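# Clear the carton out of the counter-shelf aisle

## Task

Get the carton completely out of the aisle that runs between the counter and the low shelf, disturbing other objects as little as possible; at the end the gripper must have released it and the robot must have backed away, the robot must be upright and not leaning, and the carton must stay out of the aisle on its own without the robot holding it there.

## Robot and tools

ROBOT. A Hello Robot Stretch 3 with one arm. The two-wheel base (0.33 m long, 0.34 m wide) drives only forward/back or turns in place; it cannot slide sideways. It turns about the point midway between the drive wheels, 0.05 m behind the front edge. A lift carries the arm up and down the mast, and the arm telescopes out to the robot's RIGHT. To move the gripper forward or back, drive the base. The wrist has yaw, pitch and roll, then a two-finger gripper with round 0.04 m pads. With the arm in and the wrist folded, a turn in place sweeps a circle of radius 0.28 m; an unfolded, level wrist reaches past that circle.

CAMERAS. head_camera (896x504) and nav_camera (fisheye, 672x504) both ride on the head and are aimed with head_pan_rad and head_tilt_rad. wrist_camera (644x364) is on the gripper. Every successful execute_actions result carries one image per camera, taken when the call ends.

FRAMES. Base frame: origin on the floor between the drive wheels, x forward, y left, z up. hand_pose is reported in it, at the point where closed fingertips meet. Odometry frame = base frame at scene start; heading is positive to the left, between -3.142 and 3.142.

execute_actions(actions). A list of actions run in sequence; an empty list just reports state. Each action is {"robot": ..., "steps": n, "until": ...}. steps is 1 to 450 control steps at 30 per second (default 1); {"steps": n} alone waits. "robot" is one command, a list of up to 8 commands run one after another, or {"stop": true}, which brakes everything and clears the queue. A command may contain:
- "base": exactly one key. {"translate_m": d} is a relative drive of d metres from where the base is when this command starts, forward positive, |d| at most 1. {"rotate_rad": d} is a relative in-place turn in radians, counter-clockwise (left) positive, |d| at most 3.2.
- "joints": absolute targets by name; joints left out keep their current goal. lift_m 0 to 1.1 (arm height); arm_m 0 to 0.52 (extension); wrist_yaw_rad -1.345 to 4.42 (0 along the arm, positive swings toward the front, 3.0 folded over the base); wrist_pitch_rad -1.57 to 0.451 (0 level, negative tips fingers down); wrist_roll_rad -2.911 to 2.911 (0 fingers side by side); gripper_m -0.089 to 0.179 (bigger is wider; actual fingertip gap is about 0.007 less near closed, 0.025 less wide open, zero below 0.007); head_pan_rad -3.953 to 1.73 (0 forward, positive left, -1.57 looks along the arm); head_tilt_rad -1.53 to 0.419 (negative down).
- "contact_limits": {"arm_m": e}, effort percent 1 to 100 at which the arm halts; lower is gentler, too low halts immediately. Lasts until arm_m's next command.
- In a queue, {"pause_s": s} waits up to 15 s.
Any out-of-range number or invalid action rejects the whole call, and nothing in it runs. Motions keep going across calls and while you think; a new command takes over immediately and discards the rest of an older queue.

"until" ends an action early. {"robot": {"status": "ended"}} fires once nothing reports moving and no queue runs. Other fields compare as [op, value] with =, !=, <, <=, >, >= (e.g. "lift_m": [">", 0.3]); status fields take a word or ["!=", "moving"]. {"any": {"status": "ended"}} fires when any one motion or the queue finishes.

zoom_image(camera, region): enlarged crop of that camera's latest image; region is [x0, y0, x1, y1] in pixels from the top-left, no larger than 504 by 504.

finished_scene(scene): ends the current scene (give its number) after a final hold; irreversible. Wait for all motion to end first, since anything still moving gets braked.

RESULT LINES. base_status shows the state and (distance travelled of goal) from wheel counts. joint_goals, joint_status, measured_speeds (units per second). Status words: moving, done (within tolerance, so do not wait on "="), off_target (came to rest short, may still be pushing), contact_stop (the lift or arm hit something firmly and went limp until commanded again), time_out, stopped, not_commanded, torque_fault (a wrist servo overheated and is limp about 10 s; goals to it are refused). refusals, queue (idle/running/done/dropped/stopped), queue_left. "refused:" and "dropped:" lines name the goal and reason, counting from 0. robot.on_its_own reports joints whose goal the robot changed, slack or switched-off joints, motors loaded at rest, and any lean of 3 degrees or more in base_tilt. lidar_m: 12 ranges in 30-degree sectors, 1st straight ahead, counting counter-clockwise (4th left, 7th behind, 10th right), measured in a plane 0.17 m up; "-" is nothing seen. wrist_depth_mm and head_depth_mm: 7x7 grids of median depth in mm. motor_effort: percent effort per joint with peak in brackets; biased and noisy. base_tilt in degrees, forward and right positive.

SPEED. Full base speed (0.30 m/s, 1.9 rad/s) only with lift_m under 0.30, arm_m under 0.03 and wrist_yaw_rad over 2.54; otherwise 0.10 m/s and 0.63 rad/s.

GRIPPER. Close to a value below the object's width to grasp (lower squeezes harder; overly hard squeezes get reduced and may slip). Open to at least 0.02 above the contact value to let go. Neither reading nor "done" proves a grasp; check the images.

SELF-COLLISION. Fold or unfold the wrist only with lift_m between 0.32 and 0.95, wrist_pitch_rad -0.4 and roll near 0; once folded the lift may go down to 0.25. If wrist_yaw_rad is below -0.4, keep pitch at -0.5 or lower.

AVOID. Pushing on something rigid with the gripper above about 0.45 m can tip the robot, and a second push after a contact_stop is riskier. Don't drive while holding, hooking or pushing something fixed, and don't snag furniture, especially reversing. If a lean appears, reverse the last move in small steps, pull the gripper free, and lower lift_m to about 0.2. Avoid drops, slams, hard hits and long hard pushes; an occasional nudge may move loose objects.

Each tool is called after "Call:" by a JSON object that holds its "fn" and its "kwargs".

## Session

Call:
{"fn": "execute_actions", "kwargs": {"actions": []}}

Scene clock: 0.00 s.
robot.base_odometry: x=+0.000 y=+0.000 heading=+0.000 (m, m, rad; robot's odometry frame)
robot.turned_by_wheels: +0.000 (rad since the last result)
robot.turned_by_imu: +0.000 (rad since the last result)
robot.base_tilt: forward=+2.1 right=+2.0 (deg)
robot.lidar_m: 0.94 0.74 0.74 0.77 1.60 1.37 2.14 1.39 1.68 1.31 1.75 1.73
robot.head_depth_mm: 1638 1647 1650 1660 1676 1684 1685 / 1731 1753 1764 1770 1759 1752 1769 / 1810 1883 1884 1914 1721 1467 1468 / 1885 2034 2038 2049 1746 1224 1226 / 1899 2213 2212 2236 1752 1080 1056 / 1900 2396 2419 2449 2384 951 928 / 1884 2617 2673 2686 2641 942 826
robot.base_status: not_commanded
robot.joint_positions: lift_m=+0.312 arm_m=+0.001 wrist_yaw_rad=+2.864 wrist_pitch_rad=-0.524 wrist_roll_rad=+0.017 gripper_m=+0.037 head_pan_rad=-0.007 head_tilt_rad=+0.001
robot.joint_goals: lift_m=+0.312 arm_m=+0.001 wrist_yaw_rad=+2.864 wrist_pitch_rad=-0.524 wrist_roll_rad=+0.017 gripper_m=+0.037 head_pan_rad=-0.007 head_tilt_rad=+0.001
robot.joint_status: lift_m=not_commanded arm_m=not_commanded wrist_yaw_rad=not_commanded wrist_pitch_rad=not_commanded wrist_roll_rad=not_commanded gripper_m=not_commanded head_pan_rad=not_commanded head_tilt_rad=not_commanded
robot.measured_speeds: translate_m=+0.000 rotate_rad=+0.000 lift_m=+0.000 arm_m=+0.000 wrist_yaw_rad=+0.000 wrist_pitch_rad=+0.000 wrist_roll_rad=+0.000 head_pan_rad=+0.000 head_tilt_rad=+0.000
robot: refusals=0 queue=idle queue_left=0
robot.motor_effort: left_wheel=+1 right_wheel=+0 lift_m=+26 arm_m=+0 wrist_yaw_rad=+0 wrist_pitch_rad=+4 wrist_roll_rad=+0 gripper_m=-1 head_pan_rad=+0 head_tilt_rad=+2 (%)
robot.hand_pose: x=+0.0363 y=+0.0557 z=+0.3011 quat_wxyz=(+0.277, +0.707, +0.085, +0.645) (m; robot's base frame)
robot.wrist_depth_mm: - - - 826 889 643 584 / - - - 901 961 697 621 / 706 820 852 906 887 771 661 / 612 680 696 738 812 813 740 / 529 568 586 623 642 702 750 / 475 - - 534 563 583 619 / - - - 454 491 506 528
pictures: head_camera (sideways: a quarter turn clockwise sets it upright), nav_camera (sideways: a quarter turn counterclockwise sets it upright), wrist_camera
Images, in order (width x height): head_camera 896x504, nav_camera 672x504, wrist_camera 644x364.

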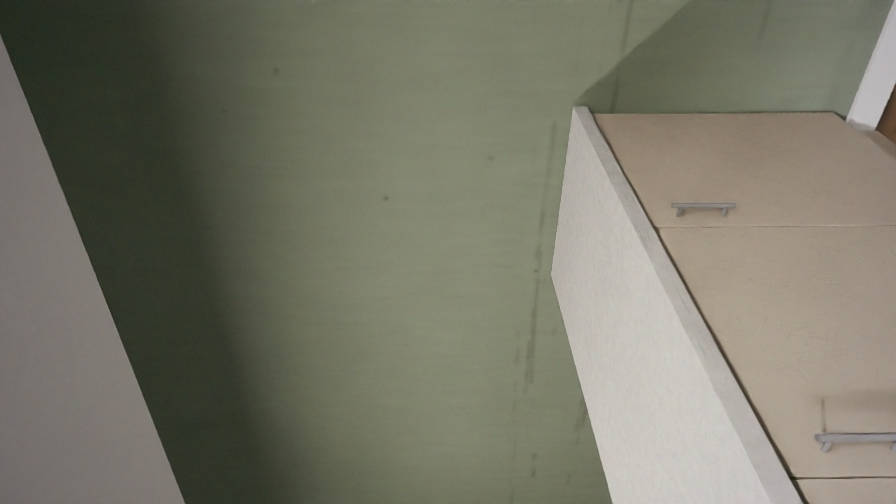

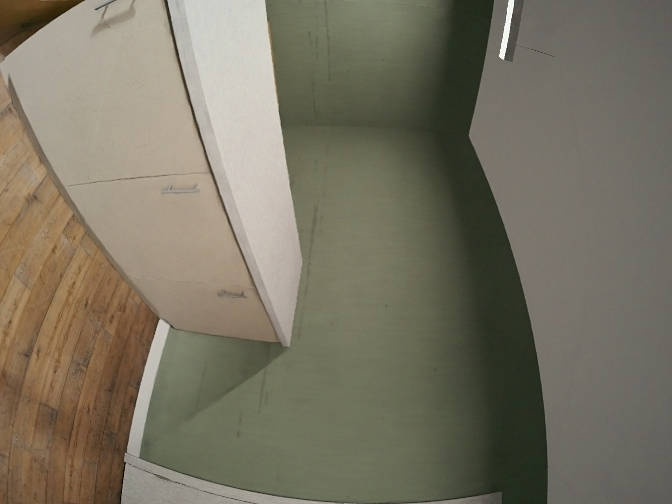

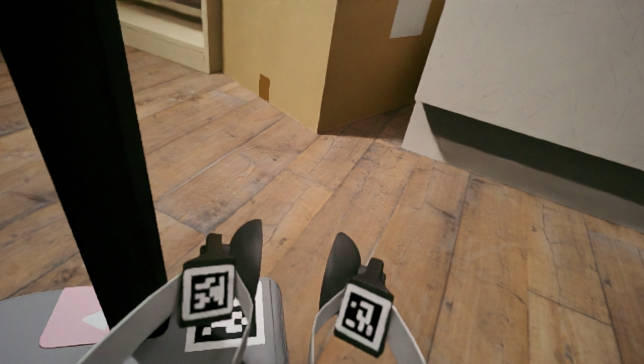

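Call:
{"fn": "execute_actions", "kwargs": {"actions": [{"robot":{"joints":{"head_pan_rad":-0.3,"head_tilt_rad":-0.75,"lift_m":0.28,"wrist_yaw_rad":3.07,"gripper_m":0.005}},"steps":15},{"robot":{"base":{"rotate_rad":1.8}},"steps":200,"until":{"robot":{"status":"ended"}}}]}}

Scene clock: 8.90 s.
robot.base_odometry: x=+0.000 y=+0.000 heading=+1.800 (m, m, rad; robot's odometry frame)
robot.turned_by_wheels: +1.800 (rad since the last result)
robot.turned_by_imu: +1.814 (rad since the last result)
robot.base_tilt: forward=+2.1 right=+2.0 (deg)
robot.lidar_m: 1.01 1.37 1.37 1.40 1.68 1.31 1.91 1.73 1.28 0.81 0.74 0.76
robot.head_depth_mm: 2569 2824 2314 1315 1038 1241 1127 / 2749 2814 2293 1267 1408 1291 1128 / 2842 2512 2288 1230 1260 1289 1127 / 3007 2949 1465 1276 1423 1288 1121 / 2759 2907 1310 1448 1512 1282 1123 / 2432 2076 1503 1675 1496 1279 1120 / 2181 1622 1609 1752 1492 1277 1121
robot.base_status: done (rotate_rad +1.7999 of +1.8000)
robot.joint_positions: lift_m=+0.280 arm_m=+0.001 wrist_yaw_rad=+3.068 wrist_pitch_rad=-0.526 wrist_roll_rad=+0.017 gripper_m=+0.005 head_pan_rad=-0.293 head_tilt_rad=-0.741
robot.joint_goals: lift_m=+0.280 arm_m=+0.001 wrist_yaw_rad=+3.070 wrist_pitch_rad=-0.526 wrist_roll_rad=+0.017 gripper_m=+0.005 head_pan_rad=-0.300 head_tilt_rad=-0.750
robot.joint_status: lift_m=done arm_m=not_commanded wrist_yaw_rad=done wrist_pitch_rad=not_commanded wrist_roll_rad=not_commanded gripper_m=done head_pan_rad=done head_tilt_rad=done
robot.measured_speeds: translate_m=+0.000 rotate_rad=+0.000 lift_m=+0.000 arm_m=+0.000 wrist_yaw_rad=+0.000 wrist_pitch_rad=+0.000 wrist_roll_rad=+0.000 head_pan_rad=+0.000 head_tilt_rad=+0.000
robot: refusals=0 queue=done queue_left=0
robot.motor_effort: left_wheel=-1(5) right_wheel=+3(11) lift_m=+23(26) arm_m=+0(0) wrist_yaw_rad=+1(3) wrist_pitch_rad=+5(5) wrist_roll_rad=+0(0) gripper_m=+0(83) head_pan_rad=-3(19) head_tilt_rad=-3(27) (%)
robot.hand_pose: x=-0.0058 y=+0.0630 z=+0.2694 quat_wxyz=(+0.210, +0.695, +0.157, +0.670) (m; robot's base frame)
robot.wrist_depth_mm: - - - - - - - / 842 921 - - - - - / 706 731 813 881 958 - - / 579 612 664 693 759 790 870 / 500 535 - 587 612 633 693 / - - - - 517 540 569 / - - - - 452 468 492
pictures: head_camera (sideways: a quarter turn clockwise sets it upright), nav_camera (sideways: a quarter turn counterclockwise sets it upright), wrist_camera
Images, in order (width x height): head_camera 896x504, nav_camera 672x504, wrist_camera 644x364.

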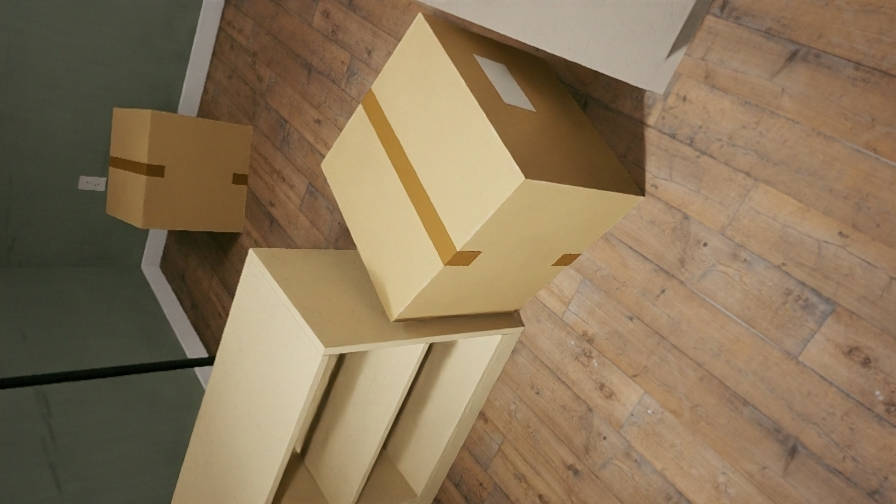

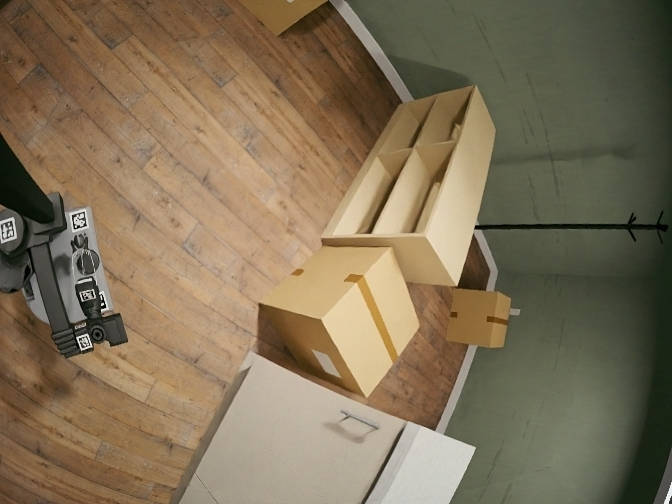

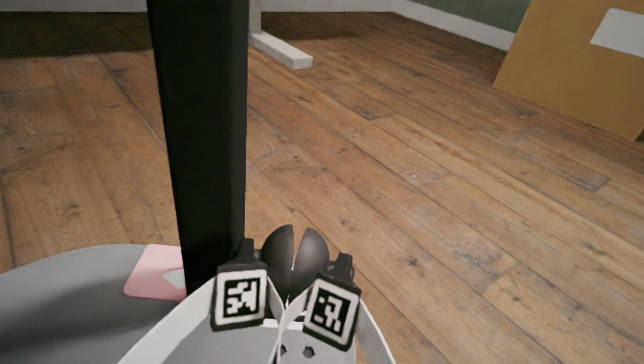

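Call:
{"fn": "execute_actions", "kwargs": {"actions": [{"robot":[{"base":{"translate_m":0.61},"joints":{"head_pan_rad":0,"head_tilt_rad":-1.0}},{"base":{"rotate_rad":-0.90},"joints":{"lift_m":0.48}}],"steps":300,"until":{"robot":{"status":"ended"}}}]}}

Scene clock: 37.97 s.
robot.base_odometry: x=-0.139 y=+0.594 heading=+0.900 (m, m, rad; robot's odometry frame)
robot.turned_by_wheels: -0.900 (rad since the last result)
robot.turned_by_imu: -0.910 (rad since the last result)
robot.base_tilt: forward=+2.1 right=+2.0 (deg)
robot.lidar_m: 0.36 0.44 0.96 1.54 1.09 1.20 1.62 1.87 2.30 1.47 0.53 0.36
robot.head_depth_mm: 2326 987 997 1021 1052 1194 1102 / 2365 1975 1696 1055 1284 1191 1114 / 2345 1978 1693 994 914 1177 1096 / 2319 1972 1130 990 929 1186 1099 / 2325 1955 1126 990 1039 1179 1096 / 2305 1947 1660 986 1139 1177 1086 / 1900 1921 911 857 1200 1179 1071
robot.base_status: done (rotate_rad -0.8998 of -0.9000)
robot.joint_positions: lift_m=+0.480 arm_m=+0.001 wrist_yaw_rad=+3.068 wrist_pitch_rad=-0.526 wrist_roll_rad=+0.017 gripper_m=+0.005 head_pan_rad=-0.007 head_tilt_rad=-0.988
robot.joint_goals: lift_m=+0.480 arm_m=+0.001 wrist_yaw_rad=+3.070 wrist_pitch_rad=-0.526 wrist_roll_rad=+0.017 gripper_m=+0.005 head_pan_rad=+0.000 head_tilt_rad=-1.000
robot.joint_status: lift_m=done arm_m=not_commanded wrist_yaw_rad=done wrist_pitch_rad=not_commanded wrist_roll_rad=not_commanded gripper_m=done head_pan_rad=done head_tilt_rad=done
robot.measured_speeds: translate_m=+0.000 rotate_rad=+0.000 lift_m=+0.000 arm_m=+0.000 wrist_yaw_rad=+0.000 wrist_pitch_rad=+0.000 wrist_roll_rad=+0.000 head_pan_rad=+0.000 head_tilt_rad=+0.000
robot: refusals=0 queue=done queue_left=0
robot.motor_effort: left_wheel=+3(7) right_wheel=-2(8) lift_m=+29(31) arm_m=+0(0) wrist_yaw_rad=+1(2) wrist_pitch_rad=+5(5) wrist_roll_rad=+0(0) gripper_m=-1(1) head_pan_rad=+2(19) head_tilt_rad=-3(14) (%)
robot.hand_pose: x=-0.0059 y=+0.0629 z=+0.4691 quat_wxyz=(+0.210, +0.695, +0.157, +0.670) (m; robot's base frame)
robot.wrist_depth_mm: 881 892 - - - 880 843 / 955 975 - - - 920 943 / - - - - - 989 734 / 878 924 997 - - - 565 / 753 767 - 870 906 886 854 / 651 685 - - 770 736 518 / 581 599 608 631 685 662 532
pictures: head_camera (sideways: a quarter turn clockwise sets it upright), nav_camera (sideways: a quarter turn counterclockwise sets it upright), wrist_camera
Images, in order (width x height): head_camera 896x504, nav_camera 672x504, wrist_camera 644x364.

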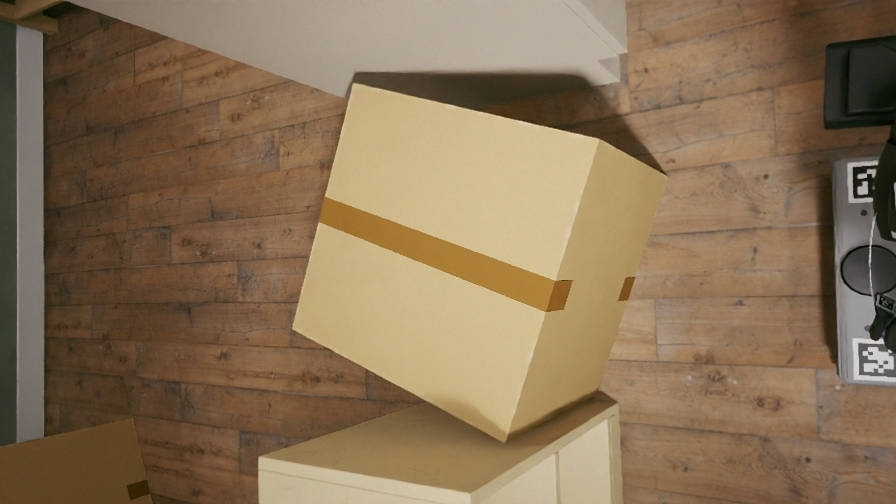

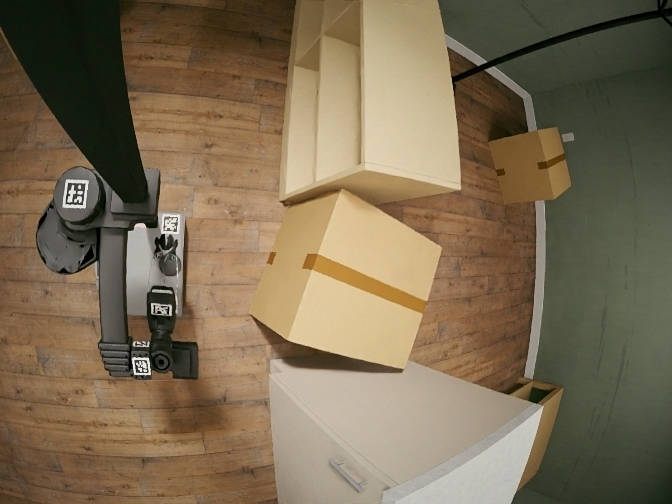

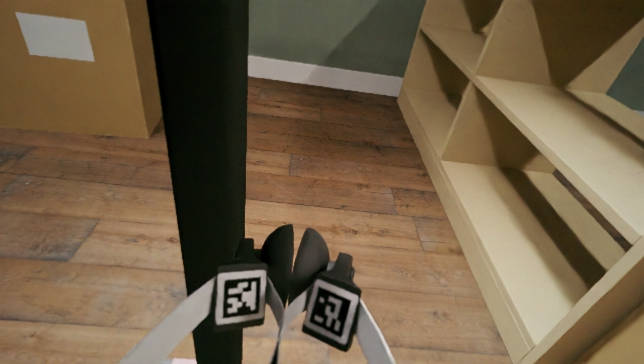

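Call:
{"fn": "execute_actions", "kwargs": {"actions": [{"robot":[{"base":{"rotate_rad":-0.04}},{"base":{"translate_m":0.6}}],"steps":300,"until":{"robot":{"translate_m":[">",0.42]}}}]}}

Scene clock: 50.50 s.
robot.base_odometry: x=+0.136 y=+0.913 heading=+0.861 (m, m, rad; robot's odometry frame)
robot.turned_by_wheels: -0.039 (rad since the last result)
robot.turned_by_imu: -0.297 (rad since the last result)
robot.base_tilt: forward=+1.8 right=+2.4 (deg)
robot.lidar_m: - - 0.15 0.19 1.49 1.26 2.00 2.19 2.20 0.36 0.15 -
robot.head_depth_mm: 2113 587 598 662 741 841 1074 / 2031 666 735 833 962 1092 1096 / 2153 1974 1693 1062 883 797 745 / 2234 1959 1678 1483 882 796 740 / 2163 1948 1678 1474 880 792 736 / 2131 1943 1675 1465 879 792 741 / 2050 1937 1659 1470 889 788 746
robot.base_status: moving (translate_m +0.4208 of +0.6000)
robot.joint_positions: lift_m=+0.480 arm_m=+0.001 wrist_yaw_rad=+3.069 wrist_pitch_rad=-0.526 wrist_roll_rad=+0.017 gripper_m=+0.005 head_pan_rad=-0.006 head_tilt_rad=-0.990
robot.joint_goals: lift_m=+0.480 arm_m=+0.001 wrist_yaw_rad=+3.070 wrist_pitch_rad=-0.526 wrist_roll_rad=+0.017 gripper_m=+0.005 head_pan_rad=+0.000 head_tilt_rad=-1.000
robot.joint_status: lift_m=done arm_m=not_commanded wrist_yaw_rad=done wrist_pitch_rad=not_commanded wrist_roll_rad=not_commanded gripper_m=done head_pan_rad=done head_tilt_rad=done
robot.measured_speeds: translate_m=+0.100 rotate_rad=+0.000 lift_m=+0.000 arm_m=+0.000 wrist_yaw_rad=+0.000 wrist_pitch_rad=+0.000 wrist_roll_rad=+0.000 head_pan_rad=+0.000 head_tilt_rad=+0.000
robot: refusals=0 queue=running queue_left=0
robot.motor_effort: left_wheel=+45(58) right_wheel=+28(55) lift_m=+28(29) arm_m=+0(0) wrist_yaw_rad=+1(1) wrist_pitch_rad=+5(5) wrist_roll_rad=+0(0) gripper_m=-1(2) head_pan_rad=+2(3) head_tilt_rad=-3(4) (%)
robot.hand_pose: x=-0.0060 y=+0.0629 z=+0.4691 quat_wxyz=(+0.210, +0.695, +0.157, +0.670) (m; robot's base frame)
robot.wrist_depth_mm: - - 903 332 355 386 - / - - 700 364 393 433 - / - - 564 393 430 487 - / 887 913 851 433 326 353 380 / 744 774 - 470 269 285 302 / 648 670 - - 232 240 253 / 573 600 600 606 200 206 217
pictures: head_camera (sideways: a quarter turn clockwise sets it upright), nav_camera (sideways: a quarter turn counterclockwise sets it upright), wrist_camera
Images, in order (width x height): head_camera 896x504, nav_camera 672x504, wrist_camera 644x364.

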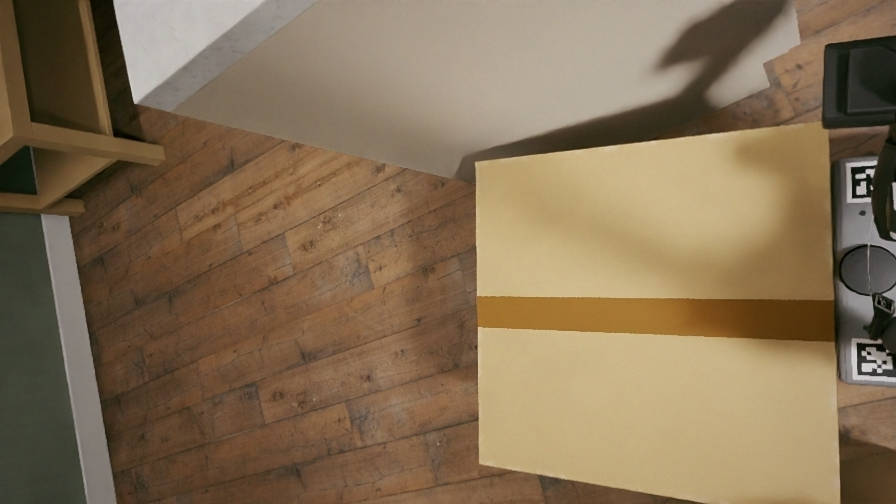

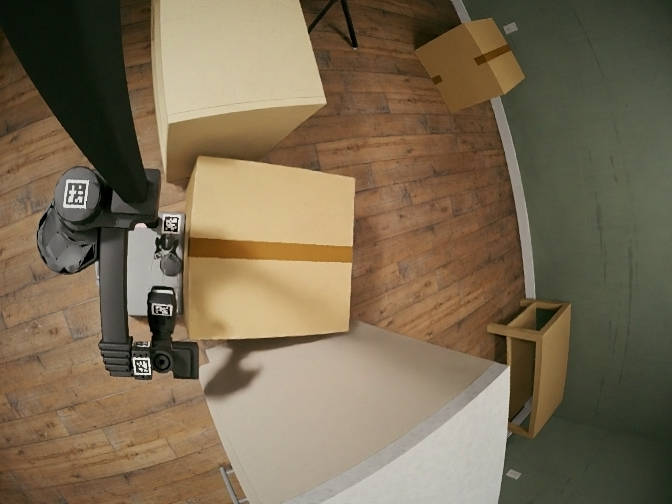

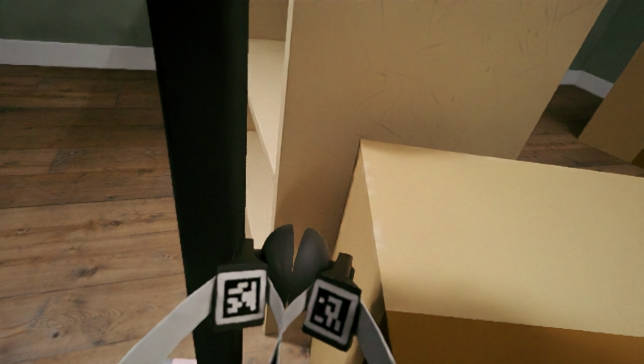

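Call:
{"fn": "execute_actions", "kwargs": {"actions": [{"robot":{"stop":true},"steps":10}]}}

Scene clock: 52.30 s.
robot.base_odometry: x=+0.243 y=+1.037 heading=+0.861 (m, m, rad; robot's odometry frame)
robot.turned_by_wheels: +0.000 (rad since the last result)
robot.turned_by_imu: +0.000 (rad since the last result)
robot.base_tilt: forward=+1.8 right=+2.4 (deg)
robot.lidar_m: - - 0.15 0.19 0.34 1.41 2.16 2.31 2.53 0.31 0.15 -
robot.head_depth_mm: 1934 1977 521 563 632 718 800 / 1681 1939 1658 709 822 936 1056 / 2071 1938 1685 1475 884 796 745 / 2124 1959 1680 1471 885 795 741 / 2047 1947 1682 1468 878 792 736 / 1995 1942 1663 1472 877 791 740 / 1924 1932 1667 1455 892 787 749
robot.base_status: moving (translate_m +0.5847 of +0.5850)
robot.joint_positions: lift_m=+0.480 arm_m=+0.001 wrist_yaw_rad=+3.069 wrist_pitch_rad=-0.526 wrist_roll_rad=+0.017 gripper_m=+0.005 head_pan_rad=-0.006 head_tilt_rad=-0.990
robot.joint_goals: lift_m=+0.480 arm_m=+0.001 wrist_yaw_rad=+3.070 wrist_pitch_rad=-0.526 wrist_roll_rad=+0.017 gripper_m=+0.005 head_pan_rad=+0.000 head_tilt_rad=-1.000
robot.joint_status: lift_m=done arm_m=not_commanded wrist_yaw_rad=done wrist_pitch_rad=not_commanded wrist_roll_rad=not_commanded gripper_m=done head_pan_rad=done head_tilt_rad=done
robot.measured_speeds: translate_m=+0.007 rotate_rad=+0.000 lift_m=+0.000 arm_m=+0.000 wrist_yaw_rad=+0.000 wrist_pitch_rad=+0.000 wrist_roll_rad=+0.000 head_pan_rad=+0.000 head_tilt_rad=+0.000
robot: refusals=0 queue=stopped queue_left=0
robot.motor_effort: left_wheel=+42(57) right_wheel=+15(27) lift_m=+29(29) arm_m=+0(0) wrist_yaw_rad=+1(1) wrist_pitch_rad=+5(5) wrist_roll_rad=+0(0) gripper_m=-1(2) head_pan_rad=+2(2) head_tilt_rad=-3(3) (%)
robot.hand_pose: x=-0.0060 y=+0.0629 z=+0.4691 quat_wxyz=(+0.210, +0.695, +0.157, +0.670) (m; robot's base frame)
robot.wrist_depth_mm: - 330 359 375 407 - - / - 363 392 415 454 - - / - - 434 456 503 - - / 884 861 484 502 325 353 379 / 746 734 - 540 268 285 302 / 661 636 - - 231 240 252 / 582 598 605 607 199 206 215
pictures: head_camera (sideways: a quarter turn clockwise sets it upright), nav_camera (sideways: a quarter turn counterclockwise sets it upright), wrist_camera
Images, in order (width x height): head_camera 896x504, nav_camera 672x504, wrist_camera 644x364.

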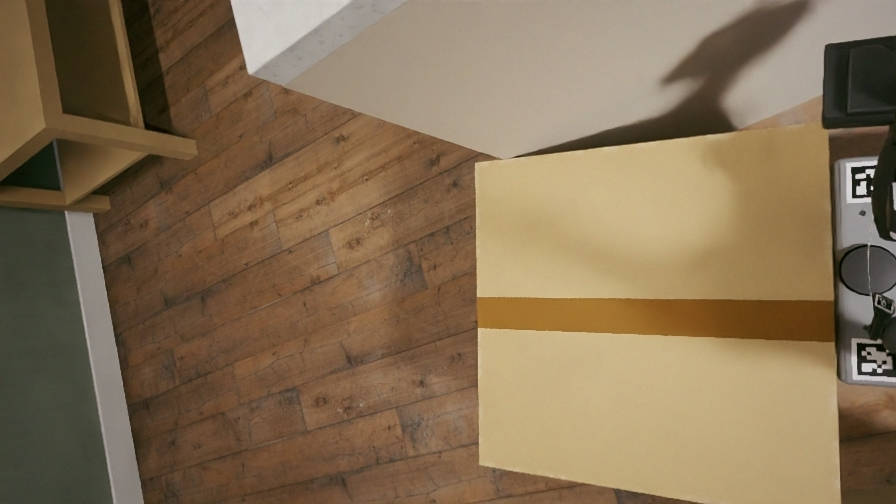

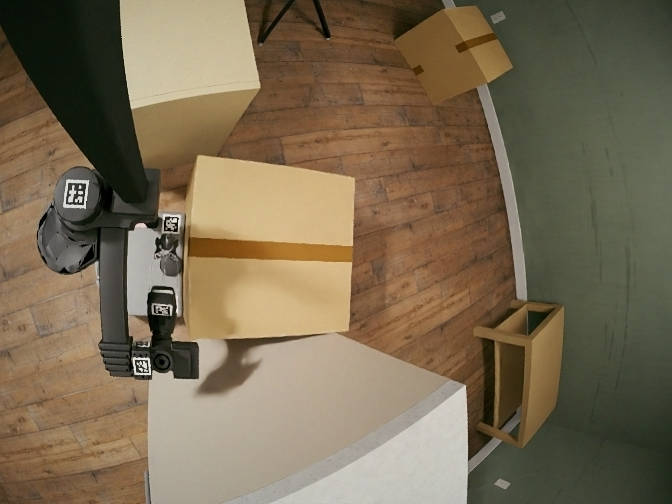

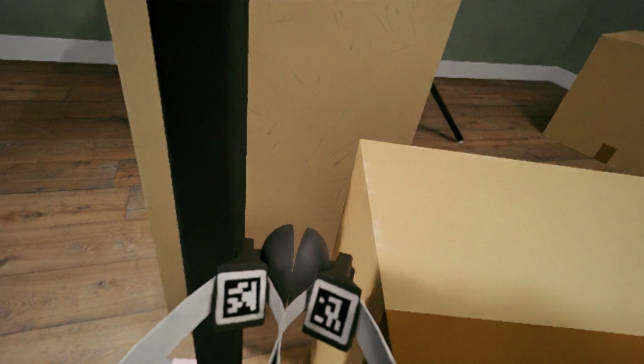

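Call:
{"fn": "execute_actions", "kwargs": {"actions": [{"robot":[{"base":{"translate_m":-0.28}},{"base":{"rotate_rad":0.4}},{"base":{"translate_m":0.21}},{"base":{"rotate_rad":-0.39}},{"base":{"translate_m":0.25}}],"steps":450,"until":{"robot":{"status":"ended"}}}]}}

Scene clock: 93.70 s.
robot.base_odometry: x=+0.285 y=+1.216 heading=+0.871 (m, m, rad; robot's odometry frame)
robot.turned_by_wheels: +0.010 (rad since the last result)
robot.turned_by_imu: -0.008 (rad since the last result)
robot.base_tilt: forward=+2.1 right=+2.0 (deg)
robot.lidar_m: - - 0.15 0.19 0.32 0.35 1.72 2.49 0.41 0.19 0.15 -
robot.head_depth_mm: 1640 1897 1698 1493 703 782 860 / 1674 1850 1688 1478 889 799 748 / 1978 1960 1691 1486 887 797 744 / 1973 1965 1672 1475 880 794 742 / 1892 1962 1679 1474 879 793 737 / 1824 1943 1676 1465 879 792 739 / 1750 1921 1666 1463 1309 1173 1061
robot.base_status: off_target (translate_m +0.2497 of +0.2500)
robot.joint_positions: lift_m=+0.480 arm_m=+0.001 wrist_yaw_rad=+3.069 wrist_pitch_rad=-0.526 wrist_roll_rad=+0.017 gripper_m=+0.005 head_pan_rad=-0.006 head_tilt_rad=-0.990
robot.joint_goals: lift_m=+0.480 arm_m=+0.001 wrist_yaw_rad=+3.070 wrist_pitch_rad=-0.526 wrist_roll_rad=+0.017 gripper_m=+0.005 head_pan_rad=+0.000 head_tilt_rad=-1.000
robot.joint_status: lift_m=done arm_m=not_commanded wrist_yaw_rad=done wrist_pitch_rad=not_commanded wrist_roll_rad=not_commanded gripper_m=done head_pan_rad=done head_tilt_rad=done
robot.measured_speeds: translate_m=+0.000 rotate_rad=+0.000 lift_m=+0.000 arm_m=+0.000 wrist_yaw_rad=+0.000 wrist_pitch_rad=+0.000 wrist_roll_rad=+0.000 head_pan_rad=+0.000 head_tilt_rad=+0.000
robot: refusals=0 queue=done queue_left=0
robot.on_its_own: left_wheel is at rest, and its effort (+32) is outside its rest range (-18 to +18); right_wheel is at rest, and its effort (+39) is outside its rest range (-18 to +18)
robot.motor_effort: left_wheel=+32(60) right_wheel=+39(54) lift_m=+29(29) arm_m=+0(0) wrist_yaw_rad=+1(1) wrist_pitch_rad=+5(5) wrist_roll_rad=+0(0) gripper_m=-1(2) head_pan_rad=+2(2) head_tilt_rad=-2(2) (%)
robot.hand_pose: x=-0.0060 y=+0.0629 z=+0.4690 quat_wxyz=(+0.210, +0.694, +0.157, +0.670) (m; robot's base frame)
robot.wrist_depth_mm: 281 299 331 - - - - / 306 323 361 - - - - / 333 352 403 - - - - / 364 394 453 973 - - - / 402 437 - 857 267 283 304 / 448 494 - - 232 240 253 / 508 542 611 619 200 206 216
pictures: head_camera (sideways: a quarter turn clockwise sets it upright), nav_camera (sideways: a quarter turn counterclockwise sets it upright), wrist_camera
Images, in order (width x height): head_camera 896x504, nav_camera 672x504, wrist_camera 644x364.

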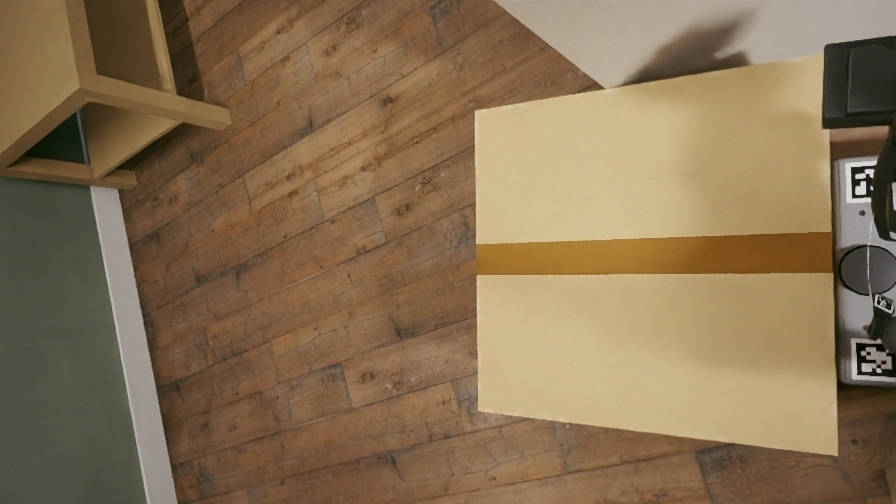

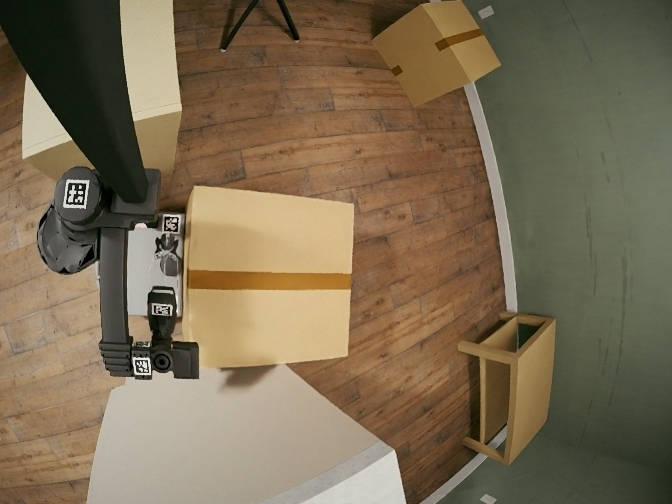

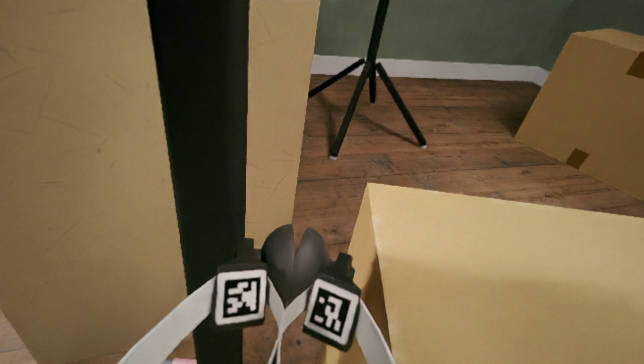

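Call:
{"fn": "execute_actions", "kwargs": {"actions": [{"robot":{"base":{"translate_m":0.54},"joints":{"head_tilt_rad":-1.25}},"steps":250,"until":{"robot":{"translate_m":[">",0.22]}}}]}}

Scene clock: 99.33 s.
robot.base_odometry: x=+0.428 y=+1.385 heading=+0.871 (m, m, rad; robot's odometry frame)
robot.turned_by_wheels: +0.000 (rad since the last result)
robot.turned_by_imu: -0.002 (rad since the last result)
robot.base_tilt: forward=+1.1 right=+1.8 (deg)
robot.lidar_m: - - 0.15 0.19 0.41 0.43 1.86 0.60 0.32 0.19 0.15 -
robot.head_depth_mm: 1608 1526 1416 1325 1237 771 941 / 1601 1509 1399 892 838 - - / 1627 1510 942 879 829 - 1084 / 1619 1498 937 874 824 - - / 1613 1498 934 876 822 - - / 1609 1484 1360 872 819 1167 - / 1596 1477 1376 1298 1222 1160 -
robot.base_status: moving (translate_m +0.2211 of +0.5400)
robot.joint_positions: lift_m=+0.480 arm_m=+0.001 wrist_yaw_rad=+3.069 wrist_pitch_rad=-0.526 wrist_roll_rad=+0.017 gripper_m=+0.005 head_pan_rad=-0.006 head_tilt_rad=-1.235
robot.joint_goals: lift_m=+0.480 arm_m=+0.001 wrist_yaw_rad=+3.070 wrist_pitch_rad=-0.526 wrist_roll_rad=+0.017 gripper_m=+0.005 head_pan_rad=+0.000 head_tilt_rad=-1.250
robot.joint_status: lift_m=done arm_m=not_commanded wrist_yaw_rad=done wrist_pitch_rad=not_commanded wrist_roll_rad=not_commanded gripper_m=done head_pan_rad=done head_tilt_rad=done
robot.measured_speeds: translate_m=+0.100 rotate_rad=+0.000 lift_m=+0.000 arm_m=+0.000 wrist_yaw_rad=+0.000 wrist_pitch_rad=+0.000 wrist_roll_rad=+0.000 head_pan_rad=+0.000 head_tilt_rad=+0.000
robot: refusals=0 queue=running queue_left=0
robot.motor_effort: left_wheel=+32(45) right_wheel=+45(45) lift_m=+29(29) arm_m=+0(0) wrist_yaw_rad=+1(1) wrist_pitch_rad=+5(5) wrist_roll_rad=+0(0) gripper_m=-1(2) head_pan_rad=+2(1) head_tilt_rad=-5(19) (%)
robot.hand_pose: x=-0.0060 y=+0.0629 z=+0.4690 quat_wxyz=(+0.210, +0.694, +0.157, +0.670) (m; robot's base frame)
robot.wrist_depth_mm: 342 829 - - - - - / 368 603 - - - - - / 402 711 - - - - - / 438 602 983 - - - - / 486 538 - 868 268 285 303 / 541 599 - - 232 237 254 / 564 598 607 606 200 206 216
pictures: head_camera (sideways: a quarter turn clockwise sets it upright), nav_camera (sideways: a quarter turn counterclockwise sets it upright), wrist_camera
Images, in order (width x height): head_camera 896x504, nav_camera 672x504, wrist_camera 644x364.

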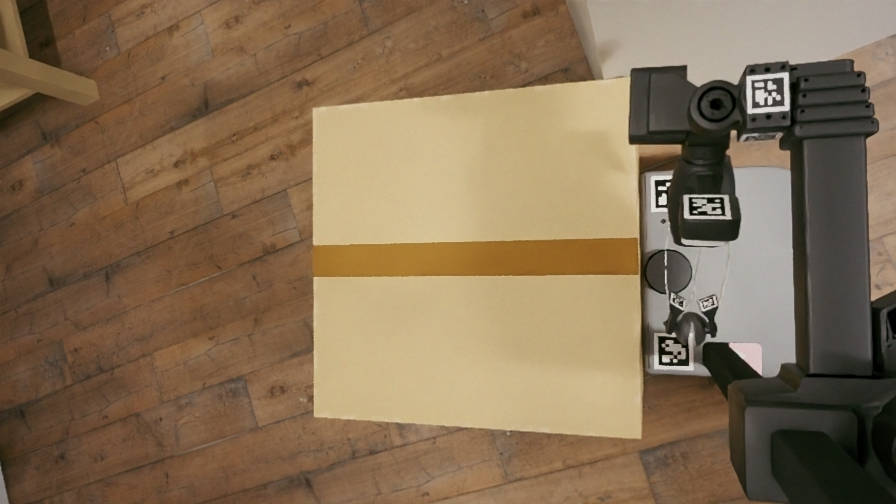

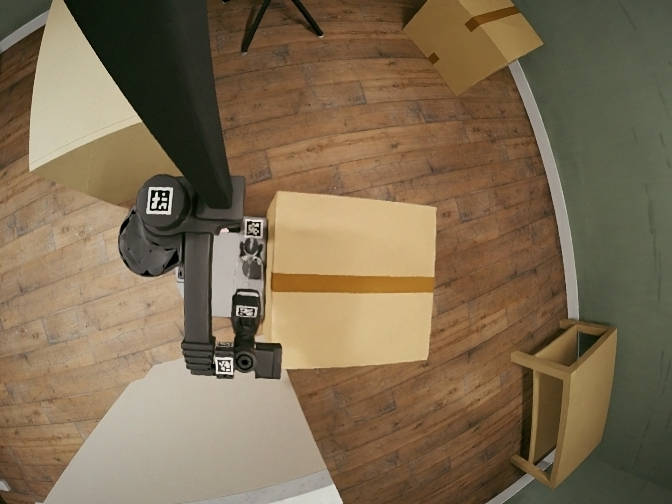

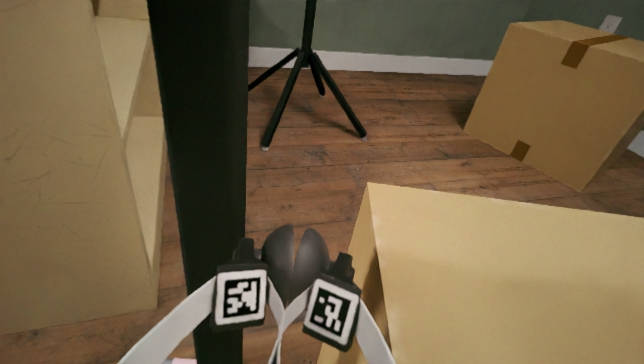

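Call:
{"fn": "execute_actions", "kwargs": {"actions": [{"steps":150,"until":{"robot":{"translate_m":[">",0.53]}}},{"robot":{"base":{"translate_m":-0.52}},"steps":20},{"robot":{"joints":{"lift_m":0.28,"head_tilt_rad":-0.95}},"steps":300,"until":{"robot":{"status":"ended"}}},{"robot":{"base":{"rotate_rad":0.31}},"steps":100,"until":{"robot":{"status":"ended"}}}]}}

Scene clock: 109.93 s.
robot.base_odometry: x=+0.298 y=+1.231 heading=+1.181 (m, m, rad; robot's odometry frame)
robot.turned_by_wheels: +0.310 (rad since the last result)
robot.turned_by_imu: +0.310 (rad since the last result)
robot.base_tilt: forward=+2.1 right=+2.0 (deg)
robot.lidar_m: 0.57 1.46 1.06 0.32 0.33 1.54 2.36 0.48 0.35 0.33 0.34 0.57
robot.head_depth_mm: 1800 2035 1193 1030 1280 1207 882 / 1798 2038 1185 1022 1174 1204 1085 / 1789 2019 1185 1038 1264 1200 1098 / 1792 2014 1725 1057 1294 1190 1096 / 1783 2014 1752 1504 1334 1191 1084 / 1765 1989 1737 1510 1329 1191 1077 / 1773 1980 1698 1498 1324 1187 1076
robot.base_status: done (rotate_rad +0.3098 of +0.3100)
robot.joint_positions: lift_m=+0.280 arm_m=+0.001 wrist_yaw_rad=+3.069 wrist_pitch_rad=-0.526 wrist_roll_rad=+0.017 gripper_m=+0.005 head_pan_rad=-0.006 head_tilt_rad=-0.951
robot.joint_goals: lift_m=+0.280 arm_m=+0.001 wrist_yaw_rad=+3.070 wrist_pitch_rad=-0.526 wrist_roll_rad=+0.017 gripper_m=+0.005 head_pan_rad=+0.000 head_tilt_rad=-0.950
robot.joint_status: lift_m=done arm_m=not_commanded wrist_yaw_rad=done wrist_pitch_rad=not_commanded wrist_roll_rad=not_commanded gripper_m=done head_pan_rad=done head_tilt_rad=done
robot.measured_speeds: translate_m=+0.000 rotate_rad=+0.000 lift_m=+0.000 arm_m=+0.000 wrist_yaw_rad=+0.000 wrist_pitch_rad=+0.000 wrist_roll_rad=+0.000 head_pan_rad=+0.000 head_tilt_rad=+0.000
robot: refusals=0 queue=done queue_left=0
robot.motor_effort: left_wheel=-1(32) right_wheel=+3(44) lift_m=+23(29) arm_m=+0(0) wrist_yaw_rad=+1(1) wrist_pitch_rad=+5(5) wrist_roll_rad=+0(0) gripper_m=-1(2) head_pan_rad=+2(2) head_tilt_rad=+1(16) (%)
robot.hand_pose: x=-0.0060 y=+0.0629 z=+0.2693 quat_wxyz=(+0.210, +0.694, +0.157, +0.670) (m; robot's base frame)
robot.wrist_depth_mm: 349 344 342 343 - - - / 385 377 373 376 - - - / 649 412 407 413 940 - - / 561 459 456 457 735 799 853 / 503 492 - 511 609 640 683 / - - - - 517 537 566 / - - - - 453 466 486
pictures: head_camera (sideways: a quarter turn clockwise sets it upright), nav_camera (sideways: a quarter turn counterclockwise sets it upright), wrist_camera
Images, in order (width x height): head_camera 896x504, nav_camera 672x504, wrist_camera 644x364.

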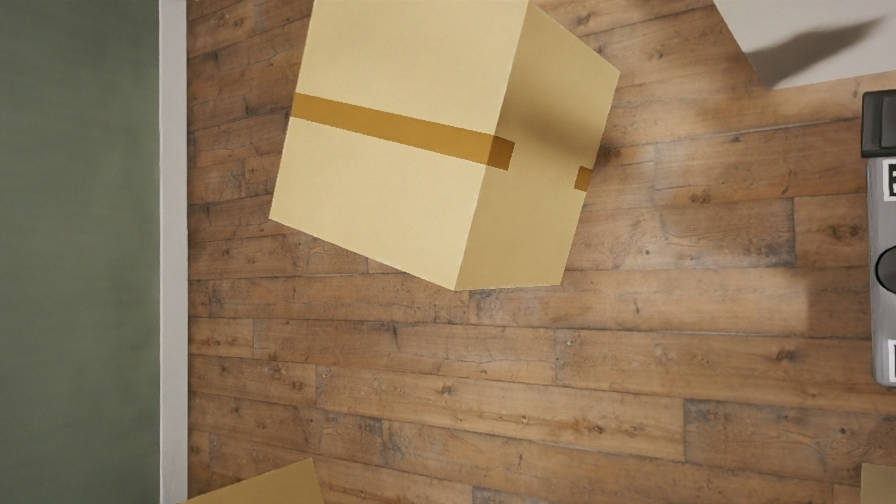

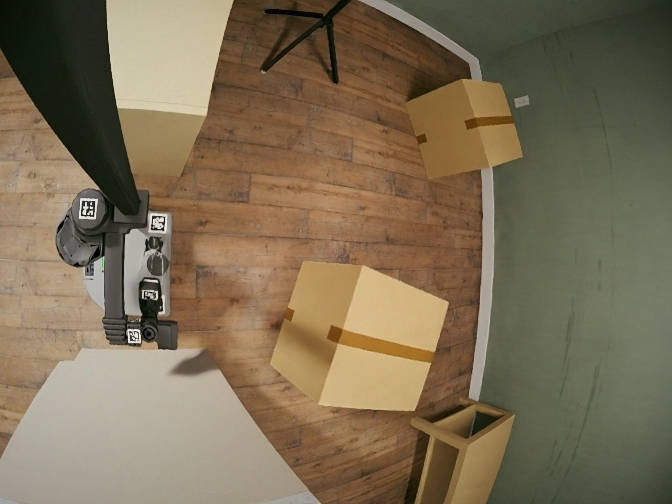

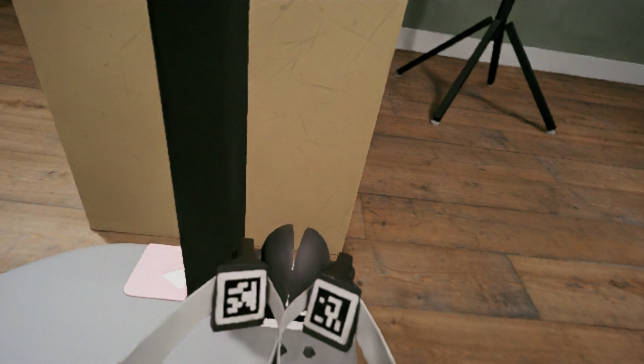

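Call:
{"fn": "execute_actions", "kwargs": {"actions": [{"robot":{"base":{"translate_m":-0.62}},"steps":300,"until":{"robot":{"status":"ended"}}}]}}

Scene clock: 115.17 s.
robot.base_odometry: x=+0.062 y=+0.657 heading=+1.181 (m, m, rad; robot's odometry frame)
robot.turned_by_wheels: +0.000 (rad since the last result)
robot.turned_by_imu: -0.003 (rad since the last result)
robot.base_tilt: forward=+2.1 right=+1.9 (deg)
robot.lidar_m: 1.16 0.45 0.46 1.55 1.18 1.31 1.74 1.94 2.23 0.97 0.42 0.47
robot.head_depth_mm: 2338 908 859 872 880 1009 1084 / 2325 1406 1414 1240 1259 1181 1095 / 2304 1398 1498 1518 1338 1198 1098 / 2310 1402 1569 1521 1339 1195 1091 / 2304 2062 1745 1508 1329 1186 1086 / 2302 2053 1731 1507 1322 1184 1076 / 1855 1967 1736 1037 1024 1153 1074
robot.base_status: done (translate_m -0.6200 of -0.6200)
robot.joint_positions: lift_m=+0.280 arm_m=+0.001 wrist_yaw_rad=+3.069 wrist_pitch_rad=-0.526 wrist_roll_rad=+0.017 gripper_m=+0.005 head_pan_rad=-0.006 head_tilt_rad=-0.951
robot.joint_goals: lift_m=+0.280 arm_m=+0.001 wrist_yaw_rad=+3.070 wrist_pitch_rad=-0.526 wrist_roll_rad=+0.017 gripper_m=+0.005 head_pan_rad=+0.000 head_tilt_rad=-0.950
robot.joint_status: lift_m=done arm_m=not_commanded wrist_yaw_rad=done wrist_pitch_rad=not_commanded wrist_roll_rad=not_commanded gripper_m=done head_pan_rad=done head_tilt_rad=done
robot.measured_speeds: translate_m=+0.000 rotate_rad=+0.000 lift_m=+0.000 arm_m=+0.000 wrist_yaw_rad=+0.000 wrist_pitch_rad=+0.000 wrist_roll_rad=+0.000 head_pan_rad=+0.000 head_tilt_rad=+0.000
robot: refusals=0 queue=done queue_left=0
robot.motor_effort: left_wheel=-1(8) right_wheel=+3(6) lift_m=+23(22) arm_m=+0(0) wrist_yaw_rad=+1(1) wrist_pitch_rad=+5(5) wrist_roll_rad=+0(0) gripper_m=-1(1) head_pan_rad=+2(2) head_tilt_rad=+1(1) (%)
robot.hand_pose: x=-0.0060 y=+0.0629 z=+0.2693 quat_wxyz=(+0.210, +0.694, +0.157, +0.670) (m; robot's base frame)
robot.wrist_depth_mm: 953 - - - - 905 531 / 890 953 - - - 999 - / 705 737 837 872 880 841 421 / 579 605 661 694 743 654 444 / 492 527 - 577 608 564 500 / - - - - 513 538 552 / - - - - 455 467 489
pictures: head_camera (sideways: a quarter turn clockwise sets it upright), nav_camera (sideways: a quarter turn counterclockwise sets it upright), wrist_camera
Images, in order (width x height): head_camera 896x504, nav_camera 672x504, wrist_camera 644x364.

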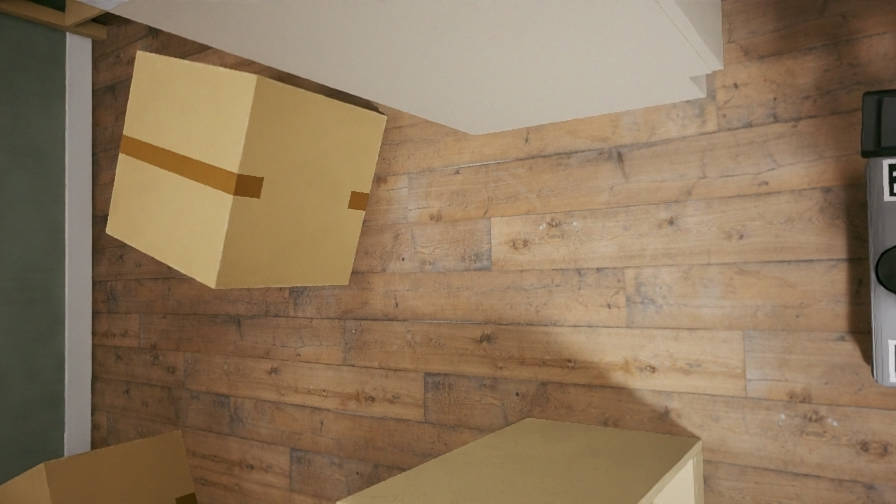

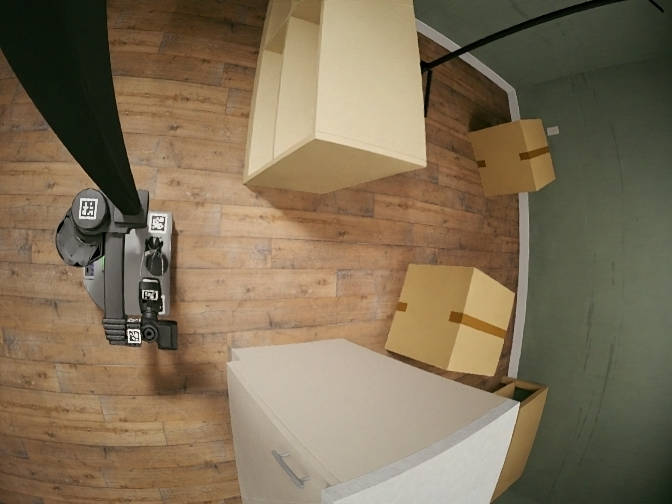

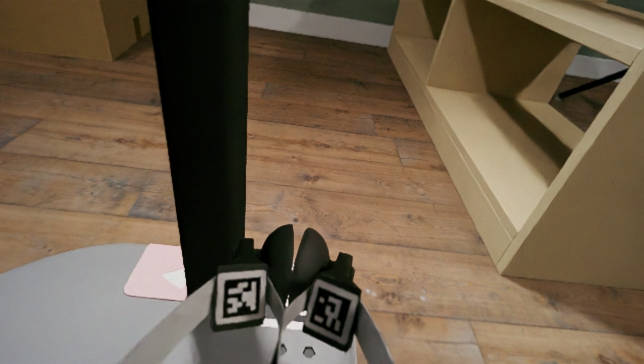

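Call:
{"fn": "finished_scene", "kwargs": {"scene": 2}}

The scene is finished: the task was done.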